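## Task

Get exactly two dominoes into the bin labelled A, with every other object still on the table. No object may stick out past a bin's rim, and both bins must end up standing level on the table. Anything that stays in place only because the robot is holding it does not count.

## Robot and tools

Robot: two arms, left_arm and right_arm, each with six joints and a parallel gripper. Cameras: cam_head_left, cam_head_right, cam_left_wrist, cam_right_wrist, each 896x504 pixels.

Scene frame: origin on the table top midway between the arms. +x points out across the table, +z points up, and left_arm sits on the +y side. The names left and right refer to the arms, not to image sides. Hand positions are reported in metres in this frame, together with a quaternion in wxyz order and linear (m/s) and angular (rad/s) velocities. The reported hand position can be off from the real one, more so when the arm is stretched far out. The gripper's fingers point along its own +z axis and close along its own x axis. The reported point lies between the finger pads, and the fingertips extend 17.5 mm past it. A flat block about 9 cm long sticks out from the last joint's axis toward the gripper's -y side and turns with it, so watch it for collisions.

Tool execute_actions takes "actions": a list with one item or none, plus an optional "pictures" boolean. An empty list is a look: no command, just current state and images. One action is {"rows": [...], "steps": n}, with 1 to 15 rows and n from 5 to 15 (15 if omitted). Each row is used for one control step of 1/30 s, and the final row repeats if there are fewer rows than steps. A wait is {"steps": n} with n up to 300; it sends nothing new and returns after n steps counted from the previous result. Images come back only on a look or when pictures is true.

Each row is a single flat list of 18 numbers covering both arms, even if only one arm should move. Positions 1-6 are left_arm's joint targets, then its gripper position, force_limit and speed; positions 10-18 repeat that layout for right_arm. Joint numbers are absolute target angles in radians, in the same column order as the Joint positions line (shoulder pan, shoulder lift, elbow, wrist 1, wrist 2, wrist 3). Ranges for left_arm: pan -3.142 to 3.142, lift -6.283 to 6.283, elbow 0.000 to 3.142, the three wrists -6.283 to 6.283. For right_arm: pan 0.000 to 6.283, lift -6.283 to 6.283, elbow -3.142 to 0.000, wrists -6.283 to 6.283. A target more than 0.010 rad beyond a limit, and farther out than the current angle, makes the whole call refused, and then nothing is sent. Targets past the true end get clipped there, and a "joint sent to its limit" note may appear, possibly about an earlier action.

The three gripper numbers are absolute settings in [-1, 1]. position: +1 means fully open (50 mm gap), about -0.65 is where the pads meet, and -1 closes until something blocks the fingers. force_limit per pad: -1 is about 20 N, 0 about 102 N, +1 about 185 N, and actual force may be up to roughly 17% higher. speed of the gap: -1 is 20 mm/s, 0 is 85, +1 is 150. To keep a gripper unchanged, resend its existing three numbers, because 0 is a real command. Force and speed only change after a new position number (a difference of 0.01 or more). To soften a grip, open first and close again.

Motion: commands are smoothed with about 0.17 s lag. Per step, each joint target is held within 0.394 rad (pan, lift), 0.493 (elbow) or 0.69 (wrists) of the measured angle, and targets are scaled back if they would move the hand more than 100 mm in one step. Big moves therefore take several calls; check whether the arm has arrived. Arms keep going toward the last row while you write or wait, until they settle or a step is HELD. The last 5 steps of each action run after its result is produced.

Result lines: the per-arm pose line; Joint positions and Joint velocities (rad, rad/s); Wrist force and Wrist torque in each end effector's own axes (offset up to about 10 N, noise, saturates near 200 N, "no reading" is normal early). Gripper object_status: 0 moving, 1 blocked while opening, 2 blocked while closing (a real grip), 3 reached target or pads met (usually nothing held). After a -1 force_limit grip, 2 may persist even if the object slipped out. position_measured converts to opening as (250 - value) x 0.202 mm. "joint command not followed" means the clearance check altered joint targets; HELD marks steps where your row was not sent.

zoom_image: {"camera": name, "region": [x0, y0, x1, y1]} in pixels of that camera's most recent image, top-left origin, at most 504x504, for a sharper look.

finished_scene: {"scene": number} ends the current scene irreversibly, reports success and gives the next task. Call it only when the dominoes are resting in the bin and released.

Cautions: stray tugs and pushes may occur. Do not drop or knock anything off the table, tip a bin, or leave a domino over a rim. Keep the arms from striking or pushing each other. A joint torque at its load limit (686, 686, 402, 99.5, 99.5, 99.5 N m, pan to wrist 3, including held weight) or an external force of 150 N stops that arm for 10 s. Long heavy holding heats motors: a MOTOR HOT warning appears at 70 °C and brakes engage at 85 °C. Move smoothly and grip with modest force.

Each tool is called after "Emit:" as name([rows], argument=value, ...), one row to a line, values as JSON.

## Session

Emit:
execute_actions(actions=[])

Scene clock: 0.00 s of 4800.00 s.
left_arm: end_effector_position=(+0.7978, +0.6823, +0.1248) position_measured=3 object_status=3 end_effector_quat_wxyz=(-0.269, +0.308, +0.824, -0.391) end_effector_velocity=(-0.000, +0.000, -0.000) end_effector_angular_velocity=(+0.001, +0.001, -0.000) | right_arm: end_effector_position=(+0.3127, -0.9922, +0.2158) position_measured=3 object_status=3 end_effector_quat_wxyz=(-0.000, +0.995, -0.104, -0.001) end_effector_velocity=(-0.000, -0.000, -0.000) end_effector_angular_velocity=(-0.001, +0.000, +0.000)
Joint positions: left_arm=[-0.219 -0.957  1.769 -1.593 -2.244 -0.798] | right_arm=[ 3.225 -0.977 -2.717 -1.02   1.572  1.987]
Joint velocities: left_arm=[ 0.     0.     0.     0.     0.001 -0.   ] | right_arm=[ 0.     0.    -0.    -0.    -0.001 -0.   ]
Wrist force (N, on the end effector, along its own x y z axes, offset not removed): no reading
Wrist torque (N m, same axes, about the end effector's origin, offset not removed): no reading

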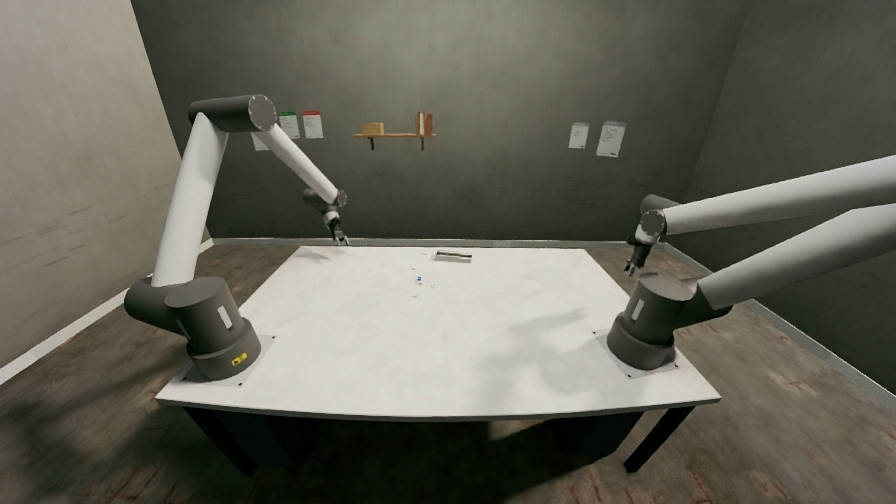

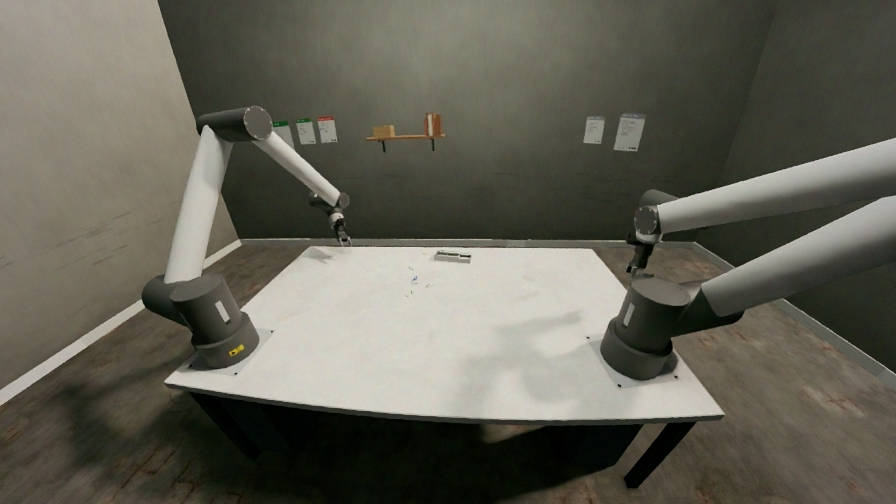

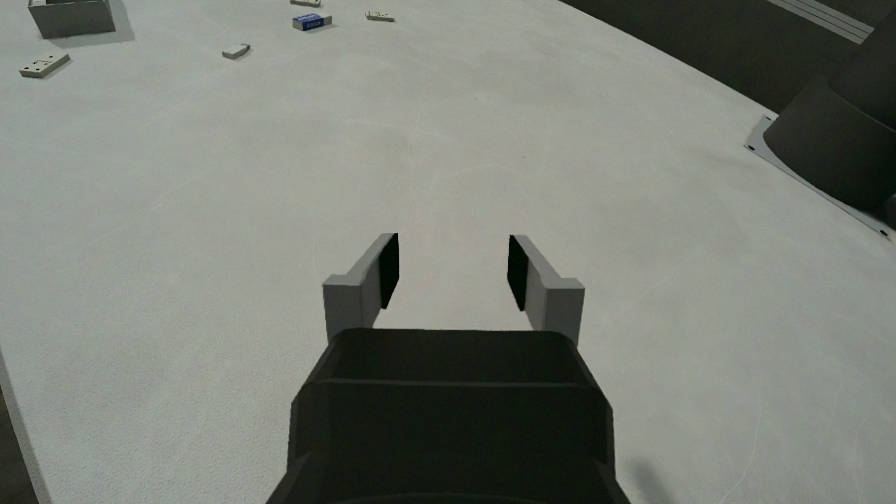

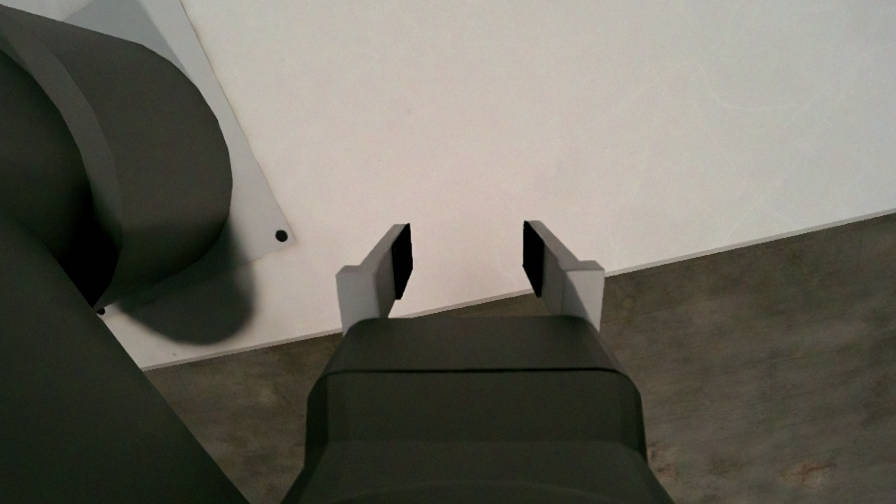

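Emit:
execute_actions([
  {"rows":[[-0.219,-0.957,1.769,-1.593,-2.244,-0.798,1,-0.6,0,4.2694,-1.9294,-1.9519,-0.8311,1.571,2.8226,1,-0.6,0]]},
])

Emit:
execute_actions([
  {"steps":65},
], pictures=true)

Scene clock: 0.63 s of 4800.00 s.
left_arm: end_effector_position=(+0.7981, +0.6822, +0.1253) position_measured=3 object_status=3 end_effector_quat_wxyz=(-0.269, +0.309, +0.825, -0.391) end_effector_velocity=(+0.001, -0.001, +0.001) end_effector_angular_velocity=(-0.003, -0.001, +0.002) | right_arm: end_effector_position=(+0.4400, -0.9177, +0.2953) position_measured=3 object_status=3 end_effector_quat_wxyz=(-0.017, +0.989, -0.141, +0.033) end_effector_velocity=(+0.418, +0.302, +0.261) end_effector_angular_velocity=(+0.120, -0.210, -0.266)
Joint positions: left_arm=[-0.219 -0.957  1.769 -1.593 -2.244 -0.798] | right_arm=[ 3.336 -1.089 -2.58  -0.97   1.572  2.173]
Joint velocities: left_arm=[-0.    -0.001 -0.     0.    -0.004  0.001] | right_arm=[ 0.385 -0.386  0.478  0.145 -0.001  0.653]
Wrist force (N, on the end effector, along its own x y z axes, offset not removed): left_arm=[-1.6 -6.8 1.3] | right_arm=[0.8 1.1 -0.1]
Wrist torque (N m, same axes, about the end effector's origin, offset not removed): left_arm=[-0.75 0.47 -0.55] | right_arm=[0.07 -0.32 0.59]
Steps of this call (steps 1 to 9: nothing new was sent; steps 10 to 19: the first 10 steps of this action). Readings (joint positions | what the end effector reports):
10: left_arm=[-0.219 -0.957 1.769 -1.593 -2.244 -0.798] | right_arm=[3.225 -0.977 -2.716 -1.020 1.572 1.987] | left_arm position_measured=3 object_status=3 | right_arm position_measured=3 object_status=3
11: left_arm=[-0.219 -0.957 1.769 -1.593 -2.244 -0.798] | right_arm=[3.232 -0.985 -2.709 -1.016 1.572 1.995] | left_arm position_measured=3 object_status=3 | right_arm position_measured=3 object_status=3
13: left_arm=[-0.219 -0.957 1.769 -1.593 -2.244 -0.798] | right_arm=[3.259 -1.011 -2.676 -1.003 1.572 2.040] | left_arm position_measured=3 object_status=3 | right_arm position_measured=3 object_status=3
17: left_arm=[-0.219 -0.957 1.769 -1.593 -2.244 -0.798] | right_arm=[3.311 -1.063 -2.612 -0.980 1.572 2.129] | left_arm position_measured=3 object_status=3 | right_arm position_measured=3 object_status=3
19: the state above

Scene clock: 2.80 s of 4800.00 s.
left_arm: end_effector_position=(+0.7981, +0.6821, +0.1254) position_measured=3 object_status=3 end_effector_quat_wxyz=(-0.269, +0.309, +0.824, -0.391) end_effector_velocity=(-0.000, +0.001, -0.001) end_effector_angular_velocity=(+0.001, +0.001, -0.001) | right_arm: end_effector_position=(+0.4830, +0.0275, +0.2017) position_measured=3 object_status=3 end_effector_quat_wxyz=(-0.001, +1.000, -0.001, +0.000) end_effector_velocity=(-0.027, +0.027, -0.017) end_effector_angular_velocity=(-0.010, +0.002, +0.023)
Joint positions: left_arm=[-0.219 -0.957  1.769 -1.593 -2.244 -0.798] | right_arm=[ 4.266 -1.927 -1.953 -0.831  1.571  2.821]
Joint velocities: left_arm=[-0.     0.001  0.     0.     0.002  0.   ] | right_arm=[ 0.035 -0.025  0.012  0.003 -0.001  0.012]
Wrist force (N, on the end effector, along its own x y z axes, offset not removed): left_arm=[2.1 -8.6 0.0] | right_arm=[-2.7 -2.5 2.9]
Wrist torque (N m, same axes, about the end effector's origin, offset not removed): left_arm=[-1.13 -0.27 -0.74] | right_arm=[-0.31 0.28 0.65]
Kept back: nothing.
Steps of this call (steps 1 to 5: the last 5 steps of your previous action; steps 6 to 65: the robot went on to your last target). Readings (joint positions | what the end effector reports):
1: left_arm=[-0.219 -0.957 1.769 -1.593 -2.244 -0.798] | right_arm=[3.349 -1.102 -2.563 -0.965 1.572 2.195] | left_arm position_measured=3 object_status=3 | right_arm position_measured=3 object_status=3
2: left_arm=[-0.219 -0.957 1.769 -1.593 -2.244 -0.798] | right_arm=[3.362 -1.115 -2.547 -0.961 1.572 2.216] | left_arm position_measured=3 object_status=3 | right_arm position_measured=3 object_status=3
4: left_arm=[-0.219 -0.957 1.769 -1.593 -2.244 -0.798] | right_arm=[3.388 -1.141 -2.515 -0.952 1.572 2.256] | left_arm position_measured=3 object_status=3 | right_arm position_measured=3 object_status=3
8: left_arm=[-0.219 -0.957 1.769 -1.593 -2.244 -0.798] | right_arm=[3.440 -1.193 -2.450 -0.936 1.572 2.330] | left_arm position_measured=3 object_status=3 | right_arm position_measured=3 object_status=3
65: the state above

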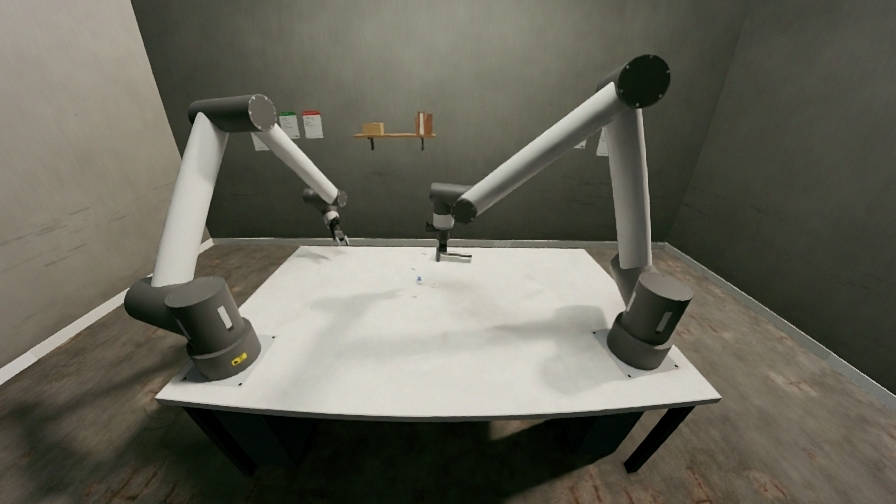

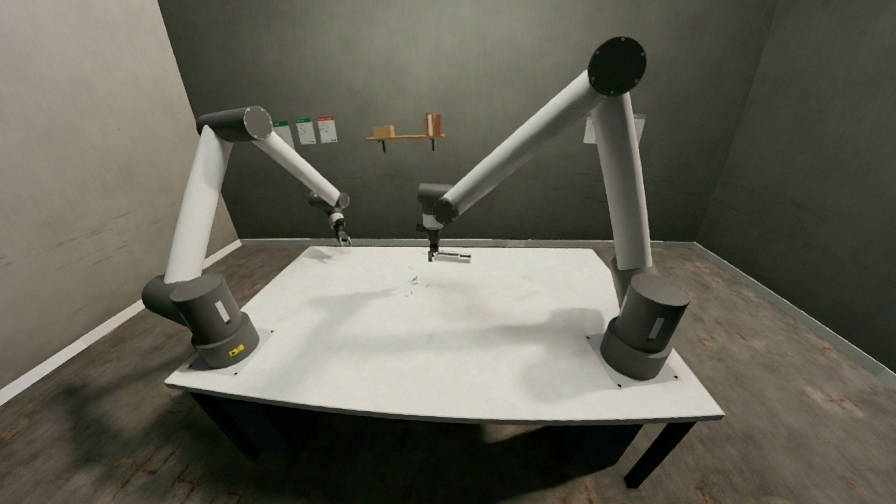

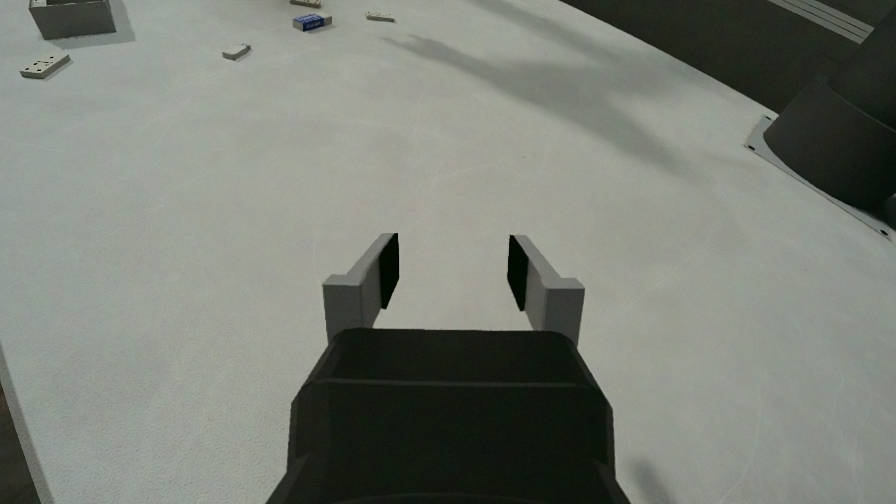

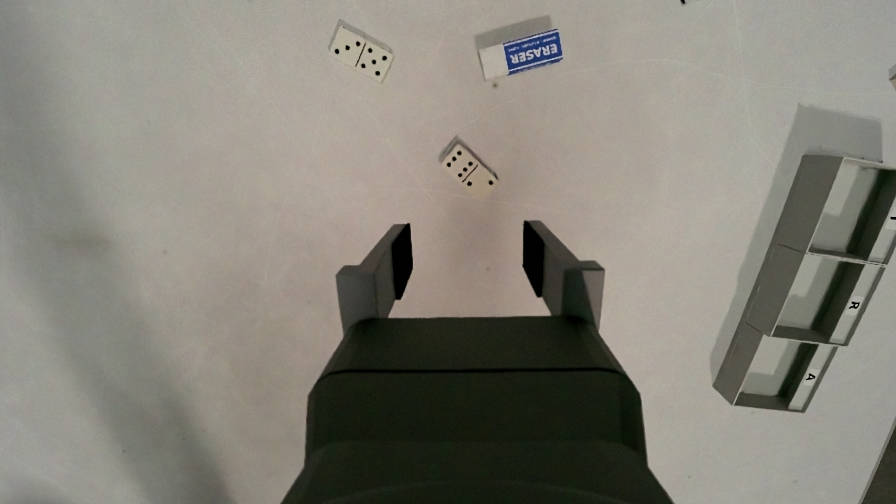

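Emit:
execute_actions([
  {"rows":[[-0.219,-0.957,1.769,-1.593,-2.244,-0.798,1,-0.6,0,4.255,-2.0979,-1.962,-0.6525,1.571,1.989,1,-0.6,0]]},
])

Emit:
execute_actions([
  {"steps":15},
], pictures=true)

Scene clock: 3.40 s of 4800.00 s.
left_arm: end_effector_position=(+0.7981, +0.6821, +0.1254) position_measured=3 object_status=3 end_effector_quat_wxyz=(-0.269, +0.309, +0.824, -0.391) end_effector_velocity=(-0.000, +0.000, -0.000) end_effector_angular_velocity=(-0.000, +0.000, +0.000) | right_arm: end_effector_position=(+0.4881, +0.0500, +0.0679) position_measured=3 object_status=3 end_effector_quat_wxyz=(+0.000, +0.958, +0.287, -0.000) end_effector_velocity=(-0.023, -0.010, -0.183) end_effector_angular_velocity=(+0.002, +0.001, +2.307)
Joint positions: left_arm=[-0.219 -0.957  1.769 -1.593 -2.244 -0.798] | right_arm=[ 4.257 -2.078 -1.961 -0.675  1.571  2.229]
Joint velocities: left_arm=[ 0.     0.     0.001 -0.001 -0.     0.   ] | right_arm=[-0.016 -0.205 -0.011  0.217 -0.    -2.323]
Wrist force (N, on the end effector, along its own x y z axes, offset not removed): left_arm=[2.3 -8.8 3.0] | right_arm=[-0.3 -1.0 5.5]
Wrist torque (N m, same axes, about the end effector's origin, offset not removed): left_arm=[-1.06 -0.44 -0.53] | right_arm=[-0.01 -0.17 0.57]
Steps of this call (steps 1 to 8: the robot went on to your last target; steps 9 to 18: the first 10 steps of this action). Readings (joint positions | what the end effector reports):
9: left_arm=[-0.219 -0.957 1.769 -1.593 -2.244 -0.798] | right_arm=[4.269 -1.930 -1.952 -0.831 1.571 2.822] | left_arm position_measured=3 object_status=3 | right_arm position_measured=3 object_status=3
10: left_arm=[-0.219 -0.957 1.769 -1.593 -2.244 -0.798] | right_arm=[4.268 -1.938 -1.953 -0.822 1.571 2.814] | left_arm position_measured=3 object_status=3 | right_arm position_measured=3 object_status=3
12: left_arm=[-0.219 -0.957 1.769 -1.593 -2.244 -0.798] | right_arm=[4.264 -1.981 -1.955 -0.777 1.571 2.738] | left_arm position_measured=3 object_status=3 | right_arm position_measured=3 object_status=3
16: left_arm=[-0.219 -0.957 1.769 -1.593 -2.244 -0.798] | right_arm=[4.258 -2.058 -1.960 -0.695 1.571 2.411] | left_arm position_measured=3 object_status=3 | right_arm position_measured=3 object_status=3
18: the state above

Scene clock: 3.90 s of 4800.00 s.
left_arm: end_effector_position=(+0.7981, +0.6821, +0.1254) position_measured=3 object_status=3 end_effector_quat_wxyz=(-0.269, +0.309, +0.824, -0.391) end_effector_velocity=(-0.001, +0.000, +0.000) end_effector_angular_velocity=(-0.000, +0.000, +0.000) | right_arm: end_effector_position=(+0.4862, +0.0483, +0.0502) position_measured=3 object_status=3 end_effector_quat_wxyz=(-0.000, +0.918, +0.398, -0.000) end_effector_velocity=(+0.000, +0.000, -0.001) end_effector_angular_velocity=(+0.000, +0.000, +0.016)
Joint positions: left_arm=[-0.219 -0.957  1.769 -1.593 -2.244 -0.798] | right_arm=[ 4.255 -2.098 -1.962 -0.653  1.571  1.991]
Joint velocities: left_arm=[-0.    -0.     0.001 -0.    -0.     0.   ] | right_arm=[-0.    -0.001  0.     0.001  0.    -0.016]
Wrist force (N, on the end effector, along its own x y z axes, offset not removed): left_arm=[-1.3 -10.2 4.5] | right_arm=[-4.3 2.2 0.7]
Wrist torque (N m, same axes, about the end effector's origin, offset not removed): left_arm=[-1.37 0.35 -0.48] | right_arm=[0.45 0.51 0.65]
Kept back: nothing.
Steps of this call (steps 1 to 5: the last 5 steps of your previous action; steps 6 to 15: the robot went on to your last target). Readings (joint positions | what the end effector reports):
1: left_arm=[-0.219 -0.957 1.769 -1.593 -2.244 -0.798] | right_arm=[4.256 -2.084 -1.961 -0.668 1.571 2.161] | left_arm position_measured=3 object_status=3 | right_arm position_measured=3 object_status=3
2: left_arm=[-0.219 -0.957 1.769 -1.593 -2.244 -0.798] | right_arm=[4.256 -2.088 -1.961 -0.664 1.571 2.112] | left_arm position_measured=3 object_status=3 | right_arm position_measured=3 object_status=3
4: left_arm=[-0.219 -0.957 1.769 -1.593 -2.244 -0.798] | right_arm=[4.255 -2.093 -1.962 -0.658 1.571 2.053] | left_arm position_measured=3 object_status=3 | right_arm position_measured=3 object_status=3
8: left_arm=[-0.219 -0.957 1.769 -1.593 -2.244 -0.798] | right_arm=[4.255 -2.096 -1.962 -0.654 1.571 2.006] | left_arm position_measured=3 object_status=3 | right_arm position_measured=3 object_status=3
15: the state above

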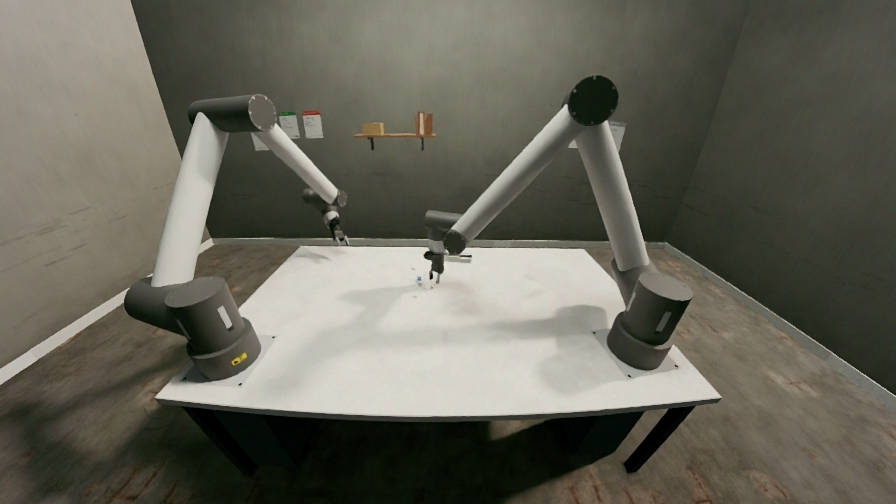

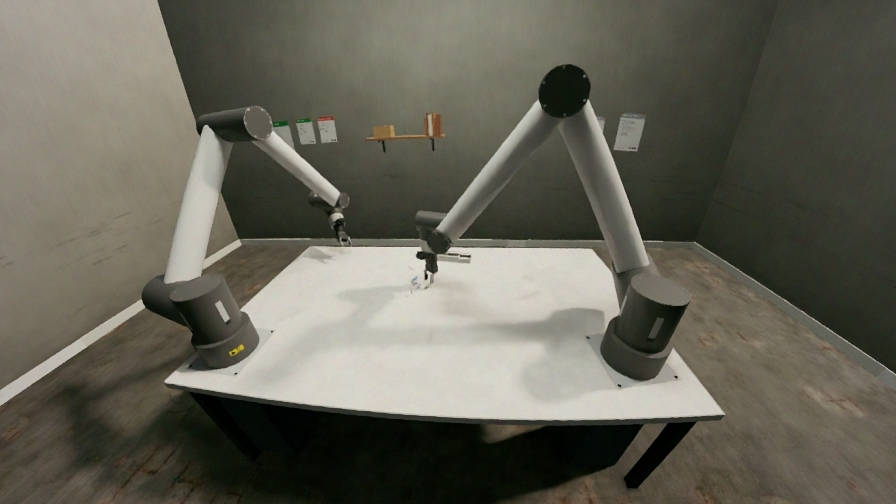

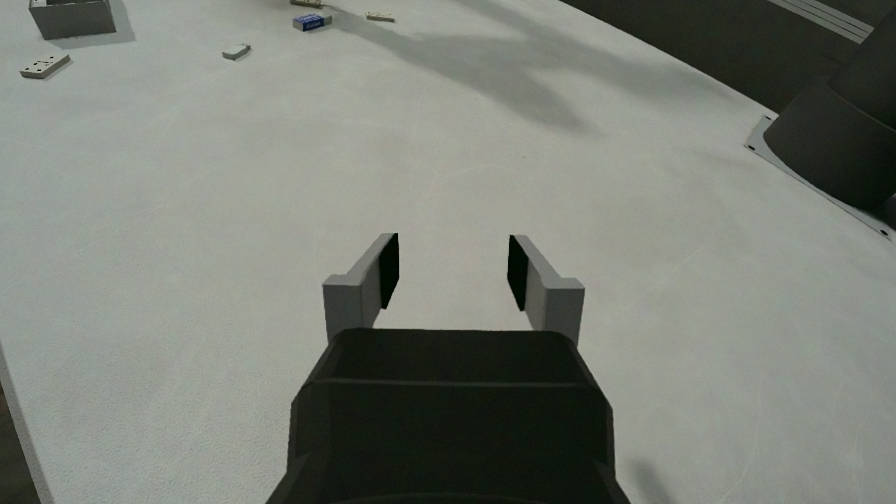

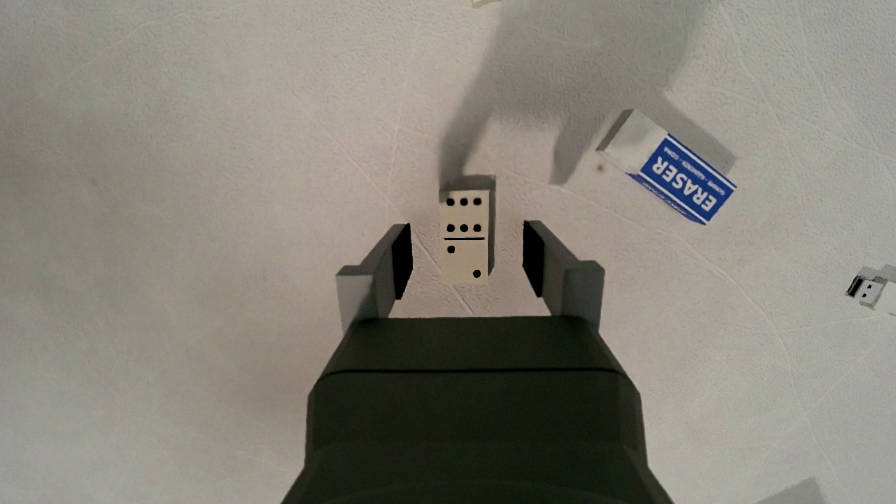

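Emit:
execute_actions([
  {"rows":[[-0.219,-0.957,1.769,-1.593,-2.244,-0.798,1,-0.6,0,4.254,-2.1265,-1.9728,-0.6131,1.571,1.98,1,-0.6,0]],"steps":10},
])

Emit:
execute_actions([
  {"rows":[[-0.219,-0.957,1.769,-1.593,-2.244,-0.798,1,-0.6,0,4.254,-2.1265,-1.9728,-0.6131,1.571,1.98,-1,-0.6,0]]},
])

Emit:
execute_actions([
  {"steps":8},
])

Emit:
execute_actions([
  {"rows":[[-0.219,-0.957,1.769,-1.593,-2.244,-0.798,1,-0.6,0,4.25,-2.07,-1.95,-0.692,1.571,1.9,-1,-0.6,0]],"steps":6},
])

Emit:
execute_actions([
  {"rows":[[-0.219,-0.957,1.769,-1.593,-2.244,-0.798,1,-0.6,0,3.9134,-2.0671,-1.8344,-0.8109,1.571,1.0674,-1,-0.6,0]]},
])

Emit:
execute_actions([
  {"steps":28},
], pictures=true)

Scene clock: 4.57 s of 4800.00 s.
left_arm: end_effector_position=(+0.7981, +0.6821, +0.1254) position_measured=3 object_status=3 end_effector_quat_wxyz=(-0.269, +0.309, +0.824, -0.391) end_effector_velocity=(-0.001, -0.000, -0.001) end_effector_angular_velocity=(-0.001, +0.002, +0.002) | right_arm: end_effector_position=(+0.4862, +0.0464, +0.0301) position_measured=3 object_status=3 end_effector_quat_wxyz=(+0.000, +0.916, +0.401, -0.000) end_effector_velocity=(+0.000, -0.009, -0.100) end_effector_angular_velocity=(-0.001, +0.001, +0.025)
Joint positions: left_arm=[-0.219 -0.957  1.769 -1.593 -2.244 -0.798] | right_arm=[ 4.254 -2.117 -1.969 -0.627  1.571  1.983]
Joint velocities: left_arm=[ 0.     0.001  0.001  0.    -0.002 -0.   ] | right_arm=[-0.003 -0.097 -0.036  0.132  0.001 -0.029]
Wrist force (N, on the end effector, along its own x y z axes, offset not removed): left_arm=[-4.5 -7.8 4.8] | right_arm=[-4.2 -0.3 5.2]
Wrist torque (N m, same axes, about the end effector's origin, offset not removed): left_arm=[-0.76 1.00 -0.44] | right_arm=[-0.02 0.54 0.66]
Steps of this call (steps 1 to 15: the robot went on to your last target; steps 16 to 20: the first 5 steps of this action). Readings (joint positions | what the end effector reports):
16: left_arm=[-0.219 -0.957 1.769 -1.593 -2.244 -0.798] | right_arm=[4.255 -2.098 -1.962 -0.652 1.571 1.989] | left_arm position_measured=3 object_status=3 | right_arm position_measured=3 object_status=3
17: left_arm=[-0.219 -0.957 1.769 -1.593 -2.244 -0.798] | right_arm=[4.255 -2.102 -1.964 -0.647 1.571 1.987] | left_arm position_measured=3 object_status=3 | right_arm position_measured=3 object_status=3
19: left_arm=[-0.219 -0.957 1.769 -1.593 -2.244 -0.798] | right_arm=[4.254 -2.113 -1.968 -0.632 1.571 1.984] | left_arm position_measured=3 object_status=3 | right_arm position_measured=3 object_status=3
20: the state above

Scene clock: 5.07 s of 4800.00 s.
left_arm: end_effector_position=(+0.7981, +0.6821, +0.1254) position_measured=3 object_status=3 end_effector_quat_wxyz=(-0.269, +0.309, +0.824, -0.391) end_effector_velocity=(-0.000, -0.001, +0.001) end_effector_angular_velocity=(-0.002, +0.001, +0.001) | right_arm: end_effector_position=(+0.4863, +0.0457, +0.0204) position_measured=136 object_status=0 end_effector_quat_wxyz=(-0.000, +0.916, +0.402, -0.000) end_effector_velocity=(-0.000, -0.000, -0.001) end_effector_angular_velocity=(+0.000, +0.001, -0.000)
Joint positions: left_arm=[-0.219 -0.957  1.769 -1.593 -2.244 -0.798] | right_arm=[ 4.254 -2.126 -1.973 -0.613  1.571  1.98 ]
Joint velocities: left_arm=[-0.    -0.001  0.001  0.    -0.002  0.   ] | right_arm=[-0.    -0.001 -0.001  0.001  0.002 -0.   ]
Wrist force (N, on the end effector, along its own x y z axes, offset not removed): left_arm=[-3.1 -11.5 5.6] | right_arm=[-1.2 -1.6 0.4]
Wrist torque (N m, same axes, about the end effector's origin, offset not removed): left_arm=[-1.55 0.75 -0.44] | right_arm=[-0.32 -0.07 0.63]
Steps of this call (steps 1 to 5: the last 5 steps of your previous action; steps 6 to 15: the first 10 steps of this action). Readings (joint positions | what the end effector reports):
6: left_arm=[-0.219 -0.957 1.769 -1.593 -2.244 -0.798] | right_arm=[4.254 -2.125 -1.972 -0.615 1.571 1.980] | left_arm position_measured=3 object_status=3 | right_arm position_measured=10 object_status=0
7: left_arm=[-0.219 -0.957 1.769 -1.593 -2.244 -0.798] | right_arm=[4.254 -2.126 -1.972 -0.614 1.571 1.980] | left_arm position_measured=3 object_status=3 | right_arm position_measured=24 object_status=0
9: left_arm=[-0.219 -0.957 1.769 -1.593 -2.244 -0.798] | right_arm=[4.254 -2.126 -1.973 -0.614 1.571 1.980] | left_arm position_measured=3 object_status=3 | right_arm position_measured=52 object_status=0
13: left_arm=[-0.219 -0.957 1.769 -1.593 -2.244 -0.798] | right_arm=[4.254 -2.126 -1.973 -0.613 1.571 1.980] | left_arm position_measured=3 object_status=3 | right_arm position_measured=108 object_status=0
15: the state above

Scene clock: 5.33 s of 4800.00 s.
left_arm: end_effector_position=(+0.7981, +0.6821, +0.1254) position_measured=3 object_status=3 end_effector_quat_wxyz=(-0.269, +0.309, +0.824, -0.391) end_effector_velocity=(+0.000, +0.000, -0.001) end_effector_angular_velocity=(-0.000, -0.001, -0.000) | right_arm: end_effector_position=(+0.4863, +0.0457, +0.0203) position_measured=137 object_status=2 end_effector_quat_wxyz=(-0.000, +0.916, +0.402, -0.000) end_effector_velocity=(+0.000, +0.001, +0.000) end_effector_angular_velocity=(+0.001, -0.000, +0.000)
Joint positions: left_arm=[-0.219 -0.957  1.769 -1.593 -2.244 -0.798] | right_arm=[ 4.254 -2.126 -1.973 -0.613  1.571  1.98 ]
Joint velocities: left_arm=[ 0.     0.001  0.    -0.001  0.     0.   ] | right_arm=[-0.    -0.     0.001  0.     0.    -0.   ]
Wrist force (N, on the end effector, along its own x y z axes, offset not removed): left_arm=[0.7 -5.7 6.3] | right_arm=[-4.7 2.1 -7.0]
Wrist torque (N m, same axes, about the end effector's origin, offset not removed): left_arm=[-0.38 -0.02 -0.65] | right_arm=[0.27 0.47 0.60]
Kept back: nothing.
Steps of this call (steps 1 to 5: the last 5 steps of your previous action; steps 6 to 8: the robot went on to your last target). Readings (joint positions | what the end effector reports):
1: left_arm=[-0.219 -0.957 1.769 -1.593 -2.244 -0.798] | right_arm=[4.254 -2.126 -1.973 -0.613 1.571 1.980] | left_arm position_measured=3 object_status=3 | right_arm position_measured=137 object_status=0
2: left_arm=[-0.219 -0.957 1.769 -1.593 -2.244 -0.798] | right_arm=[4.254 -2.126 -1.973 -0.613 1.571 1.980] | left_arm position_measured=3 object_status=3 | right_arm position_measured=137 object_status=0
4: left_arm=[-0.219 -0.957 1.769 -1.593 -2.244 -0.798] | right_arm=[4.254 -2.126 -1.973 -0.613 1.571 1.980] | left_arm position_measured=3 object_status=3 | right_arm position_measured=137 object_status=0
8: the state above

Scene clock: 5.37 s of 4800.00 s.
left_arm: end_effector_position=(+0.7981, +0.6821, +0.1254) position_measured=3 object_status=3 end_effector_quat_wxyz=(-0.269, +0.309, +0.824, -0.391) end_effector_velocity=(+0.000, -0.000, -0.001) end_effector_angular_velocity=(+0.000, +0.001, -0.000) | right_arm: end_effector_position=(+0.4864, +0.0458, +0.0208) position_measured=137 object_status=2 end_effector_quat_wxyz=(-0.000, +0.916, +0.402, +0.000) end_effector_velocity=(+0.015, +0.014, +0.063) end_effector_angular_velocity=(+0.022, -0.008, +0.056)
Joint positions: left_arm=[-0.219 -0.957  1.769 -1.593 -2.244 -0.798] | right_arm=[ 4.254 -2.126 -1.973 -0.613  1.571  1.98 ]
Joint velocities: left_arm=[-0.     0.001 -0.001  0.001  0.     0.   ] | right_arm=[-0.009  0.051  0.034 -0.061 -0.001 -0.065]
Wrist force (N, on the end effector, along its own x y z axes, offset not removed): left_arm=[1.3 -8.0 4.2] | right_arm=[-3.0 -1.1 -3.9]
Wrist torque (N m, same axes, about the end effector's origin, offset not removed): left_arm=[-0.92 -0.13 -0.54] | right_arm=[-0.22 0.10 0.62]
Steps of this call (step 1: the first step of this action). Readings (joint positions | what the end effector reports):
1: the state above

Scene clock: 5.87 s of 4800.00 s.
left_arm: end_effector_position=(+0.7981, +0.6821, +0.1254) position_measured=3 object_status=3 end_effector_quat_wxyz=(-0.269, +0.309, +0.824, -0.391) end_effector_velocity=(-0.000, -0.000, +0.001) end_effector_angular_velocity=(-0.001, +0.001, +0.000) | right_arm: end_effector_position=(+0.6348, -0.0236, +0.1019) position_measured=137 object_status=2 end_effector_quat_wxyz=(-0.000, +0.860, +0.510, +0.000) end_effector_velocity=(+0.481, -0.293, +0.109) end_effector_angular_velocity=(+0.002, -0.000, +0.836)
Joint positions: left_arm=[-0.219 -0.957  1.769 -1.593 -2.244 -0.798] | right_arm=[ 4.097 -2.074 -1.897 -0.741  1.571  1.579]
Joint velocities: left_arm=[-0.    -0.001 -0.     0.001 -0.001  0.   ] | right_arm=[-0.528  0.02   0.185 -0.203  0.001 -1.364]
Wrist force (N, on the end effector, along its own x y z axes, offset not removed): left_arm=[-1.9 -9.8 4.5] | right_arm=[0.6 0.3 -1.5]
Wrist torque (N m, same axes, about the end effector's origin, offset not removed): left_arm=[-1.17 0.49 -0.54] | right_arm=[0.12 -0.30 0.59]
Steps of this call (steps 1 to 5: the last 5 steps of your previous action; steps 6 to 15: the first 10 steps of this action). Readings (joint positions | what the end effector reports):
6: left_arm=[-0.219 -0.957 1.769 -1.593 -2.244 -0.798] | right_arm=[4.250 -2.080 -1.954 -0.677 1.571 1.915] | left_arm position_measured=3 object_status=3 | right_arm position_measured=137 object_status=2
7: left_arm=[-0.219 -0.957 1.769 -1.593 -2.244 -0.798] | right_arm=[4.242 -2.079 -1.948 -0.684 1.571 1.902] | left_arm position_measured=3 object_status=3 | right_arm position_measured=137 object_status=2
9: left_arm=[-0.219 -0.957 1.769 -1.593 -2.244 -0.798] | right_arm=[4.205 -2.078 -1.935 -0.699 1.571 1.836] | left_arm position_measured=3 object_status=3 | right_arm position_measured=137 object_status=2
13: left_arm=[-0.219 -0.957 1.769 -1.593 -2.244 -0.798] | right_arm=[4.132 -2.075 -1.910 -0.727 1.571 1.671] | left_arm position_measured=3 object_status=3 | right_arm position_measured=137 object_status=2
15: the state above

Scene clock: 6.80 s of 4800.00 s.
left_arm: end_effector_position=(+0.7981, +0.6821, +0.1254) position_measured=3 object_status=3 end_effector_quat_wxyz=(-0.269, +0.309, +0.824, -0.391) end_effector_velocity=(-0.000, +0.000, +0.000) end_effector_angular_velocity=(+0.001, -0.001, -0.001) | right_arm: end_effector_position=(+0.7940, -0.1453, +0.1400) position_measured=137 object_status=2 end_effector_quat_wxyz=(-0.000, +0.765, +0.644, -0.000) end_effector_velocity=(+0.000, -0.000, +0.000) end_effector_angular_velocity=(+0.001, +0.001, +0.001)
Joint positions: left_arm=[-0.219 -0.957  1.769 -1.593 -2.244 -0.798] | right_arm=[ 3.914 -2.067 -1.834 -0.811  1.571  1.068]
Joint velocities: left_arm=[-0.    -0.001 -0.     0.     0.002 -0.   ] | right_arm=[-0.001 -0.     0.    -0.     0.001 -0.001]
Wrist force (N, on the end effector, along its own x y z axes, offset not removed): left_arm=[0.0 -8.7 4.4] | right_arm=[-0.2 0.7 2.2]
Wrist torque (N m, same axes, about the end effector's origin, offset not removed): left_arm=[-1.07 0.01 -0.56] | right_arm=[0.21 -0.21 0.59]
Kept back: nothing.
Steps of this call (steps 1 to 5: the last 5 steps of your previous action; steps 6 to 28: the robot went on to your last target). Readings (joint positions | what the end effector reports):
1: left_arm=[-0.219 -0.957 1.769 -1.593 -2.244 -0.798] | right_arm=[4.079 -2.073 -1.891 -0.748 1.571 1.533] | left_arm position_measured=3 object_status=3 | right_arm position_measured=137 object_status=2
2: left_arm=[-0.219 -0.957 1.769 -1.593 -2.244 -0.798] | right_arm=[4.061 -2.073 -1.885 -0.755 1.571 1.487] | left_arm position_measured=3 object_status=3 | right_arm position_measured=137 object_status=2
4: left_arm=[-0.219 -0.957 1.769 -1.593 -2.244 -0.798] | right_arm=[4.026 -2.071 -1.872 -0.769 1.571 1.394] | left_arm position_measured=3 object_status=3 | right_arm position_measured=137 object_status=2
8: left_arm=[-0.219 -0.957 1.769 -1.593 -2.244 -0.798] | right_arm=[3.959 -2.069 -1.849 -0.794 1.571 1.209] | left_arm position_measured=3 object_status=3 | right_arm position_measured=137 object_status=2
28: the state above

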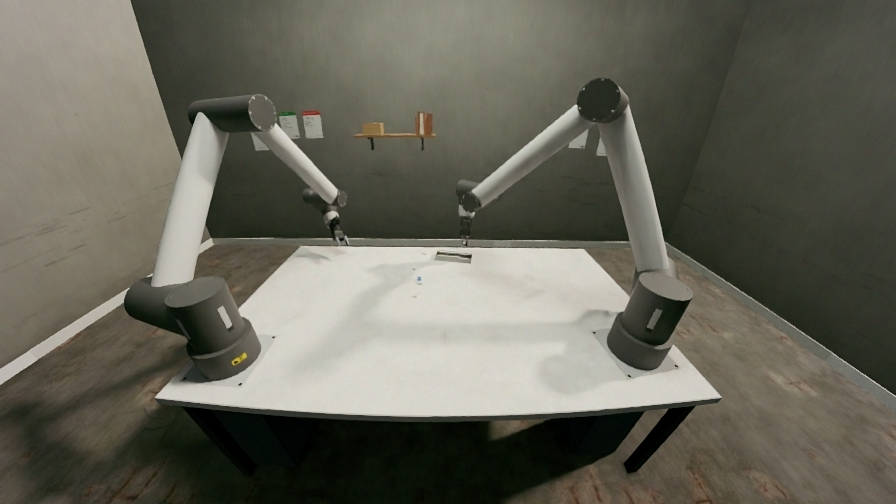

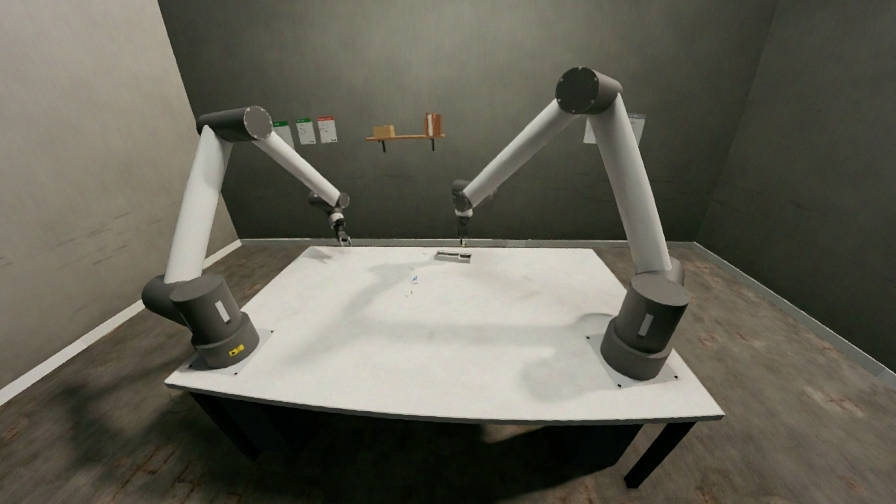

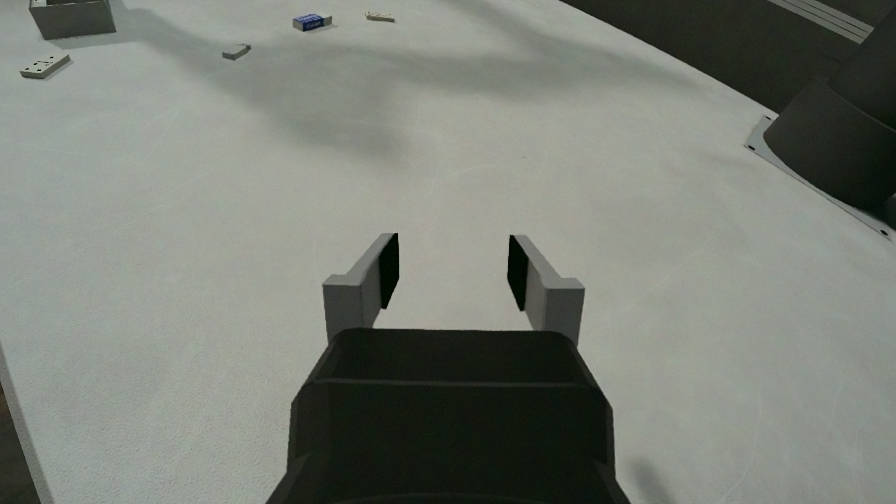

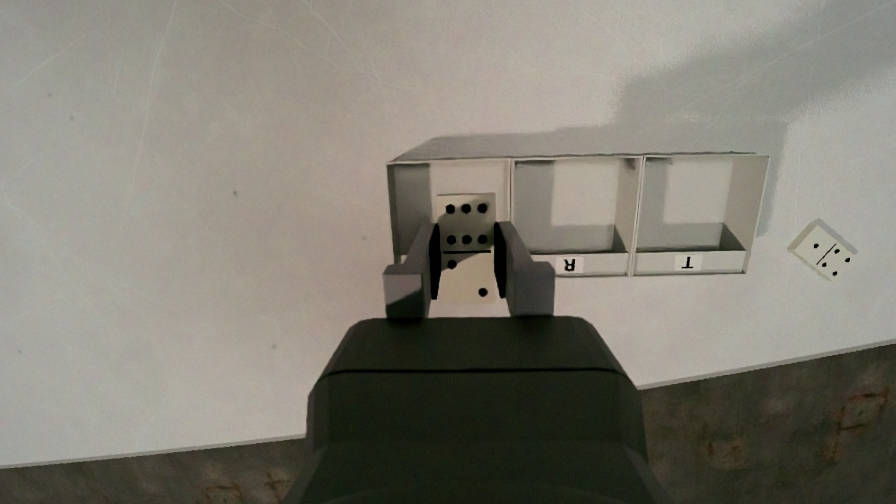

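Emit:
execute_actions([
  {"rows":[[-0.219,-0.957,1.769,-1.593,-2.244,-0.798,1,-0.6,0,3.9093,-2.1023,-1.8679,-0.7422,1.571,1.0633,-1,-0.6,0]],"steps":7},
])

Emit:
execute_actions([
  {"rows":[[-0.219,-0.957,1.769,-1.593,-2.244,-0.798,1,-0.6,0,3.9093,-2.1618,-1.8865,-0.6641,1.571,1.0633,-1,-0.6,0]]},
], pictures=true)

Scene clock: 7.40 s of 4800.00 s.
left_arm: end_effector_position=(+0.7981, +0.6821, +0.1254) position_measured=3 object_status=3 end_effector_quat_wxyz=(-0.269, +0.309, +0.824, -0.391) end_effector_velocity=(+0.001, -0.000, +0.000) end_effector_angular_velocity=(-0.001, -0.002, -0.000) | right_arm: end_effector_position=(+0.7938, -0.1472, +0.1330) position_measured=137 object_status=2 end_effector_quat_wxyz=(+0.000, +0.765, +0.644, -0.001) end_effector_velocity=(-0.018, -0.067, -0.292) end_effector_angular_velocity=(-0.026, +0.021, -0.001)
Joint positions: left_arm=[-0.219 -0.957  1.769 -1.593 -2.244 -0.798] | right_arm=[ 3.913 -2.072 -1.839 -0.803  1.571  1.067]
Joint velocities: left_arm=[-0.     0.    -0.001 -0.001  0.     0.   ] | right_arm=[-0.025 -0.2   -0.191  0.357 -0.    -0.024]
Wrist force (N, on the end effector, along its own x y z axes, offset not removed): left_arm=[-1.3 -6.6 4.7] | right_arm=[1.1 1.3 -26.8]
Wrist torque (N m, same axes, about the end effector's origin, offset not removed): left_arm=[-0.44 0.30 -0.53] | right_arm=[-0.56 -0.23 0.45]
Steps of this call (steps 1 to 16: the robot went on to your last target; steps 17 to 18: the first 2 steps of this action). Readings (joint positions | what the end effector reports):
17: left_arm=[-0.219 -0.957 1.769 -1.593 -2.244 -0.798] | right_arm=[3.913 -2.067 -1.835 -0.811 1.571 1.067] | left_arm position_measured=3 object_status=3 | right_arm position_measured=137 object_status=2
18: the state above

Scene clock: 7.90 s of 4800.00 s.
left_arm: end_effector_position=(+0.7981, +0.6821, +0.1254) position_measured=3 object_status=3 end_effector_quat_wxyz=(-0.269, +0.309, +0.824, -0.391) end_effector_velocity=(-0.000, -0.000, -0.001) end_effector_angular_velocity=(-0.000, +0.002, +0.001) | right_arm: end_effector_position=(+0.7913, -0.1560, +0.0304) position_measured=137 object_status=2 end_effector_quat_wxyz=(-0.000, +0.765, +0.644, -0.000) end_effector_velocity=(+0.001, +0.000, -0.043) end_effector_angular_velocity=(+0.005, -0.003, +0.000)
Joint positions: left_arm=[-0.219 -0.957  1.769 -1.593 -2.244 -0.798] | right_arm=[ 3.909 -2.158 -1.885 -0.67   1.571  1.063]
Joint velocities: left_arm=[-0.     0.001  0.     0.001 -0.001 -0.   ] | right_arm=[-0.001 -0.041 -0.013  0.059  0.    -0.001]
Wrist force (N, on the end effector, along its own x y z axes, offset not removed): left_arm=[2.5 -6.6 2.9] | right_arm=[-1.1 -2.2 3.3]
Wrist torque (N m, same axes, about the end effector's origin, offset not removed): left_arm=[-0.71 -0.46 -0.56] | right_arm=[-0.35 -0.07 0.63]
Steps of this call (steps 1 to 5: the last 5 steps of your previous action; steps 6 to 15: the first 10 steps of this action). Readings (joint positions | what the end effector reports):
6: left_arm=[-0.219 -0.957 1.769 -1.593 -2.244 -0.798] | right_arm=[3.910 -2.098 -1.864 -0.751 1.571 1.064] | left_arm position_measured=3 object_status=3 | right_arm position_measured=137 object_status=2
7: left_arm=[-0.219 -0.957 1.769 -1.593 -2.244 -0.798] | right_arm=[3.910 -2.106 -1.868 -0.740 1.571 1.064] | left_arm position_measured=3 object_status=3 | right_arm position_measured=137 object_status=2
9: left_arm=[-0.219 -0.957 1.769 -1.593 -2.244 -0.798] | right_arm=[3.909 -2.131 -1.876 -0.707 1.571 1.063] | left_arm position_measured=3 object_status=3 | right_arm position_measured=137 object_status=2
13: left_arm=[-0.219 -0.957 1.769 -1.593 -2.244 -0.798] | right_arm=[3.909 -2.154 -1.884 -0.676 1.571 1.063] | left_arm position_measured=3 object_status=3 | right_arm position_measured=137 object_status=2
15: the state above

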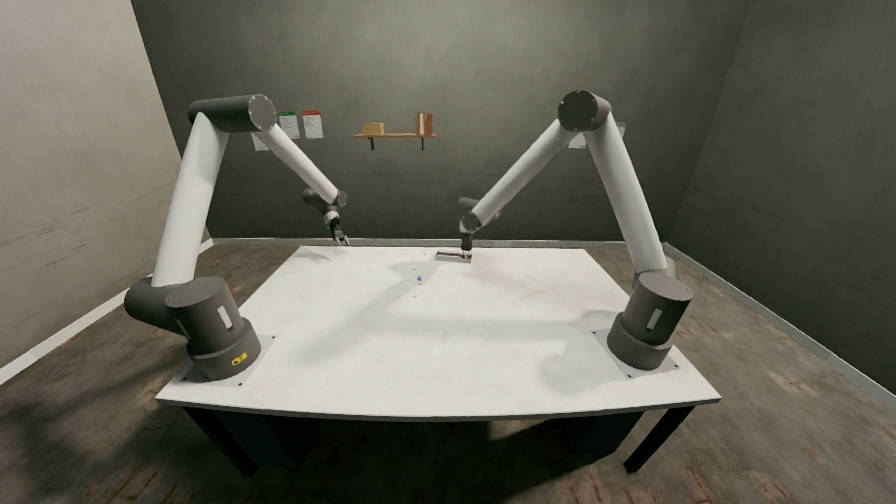

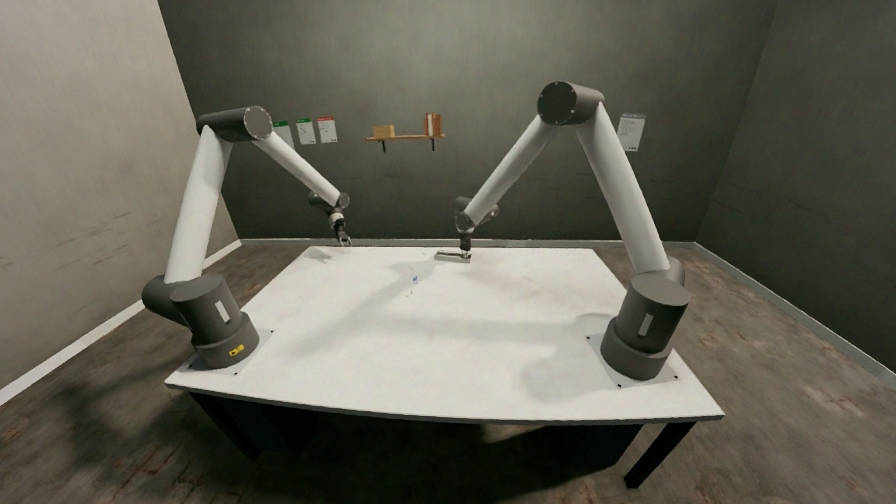

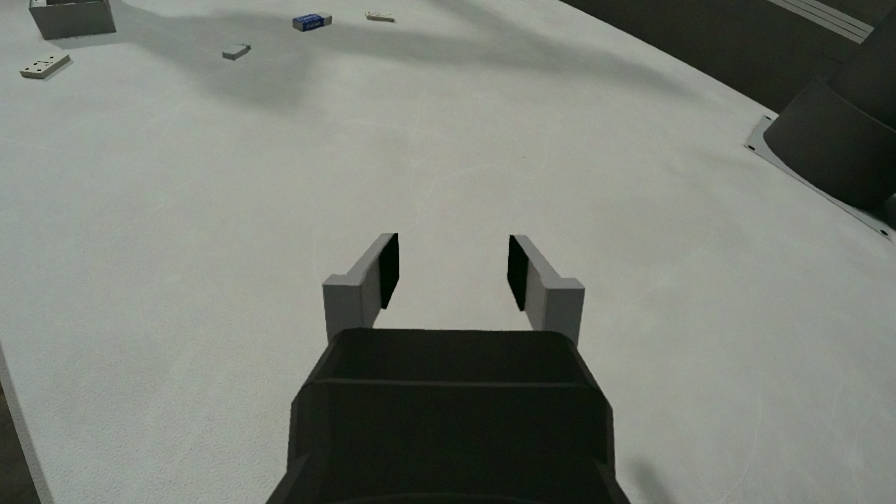

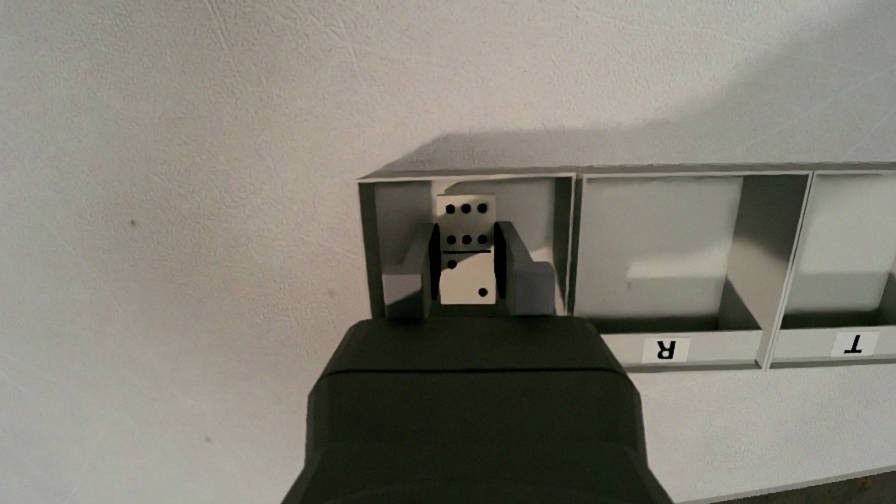

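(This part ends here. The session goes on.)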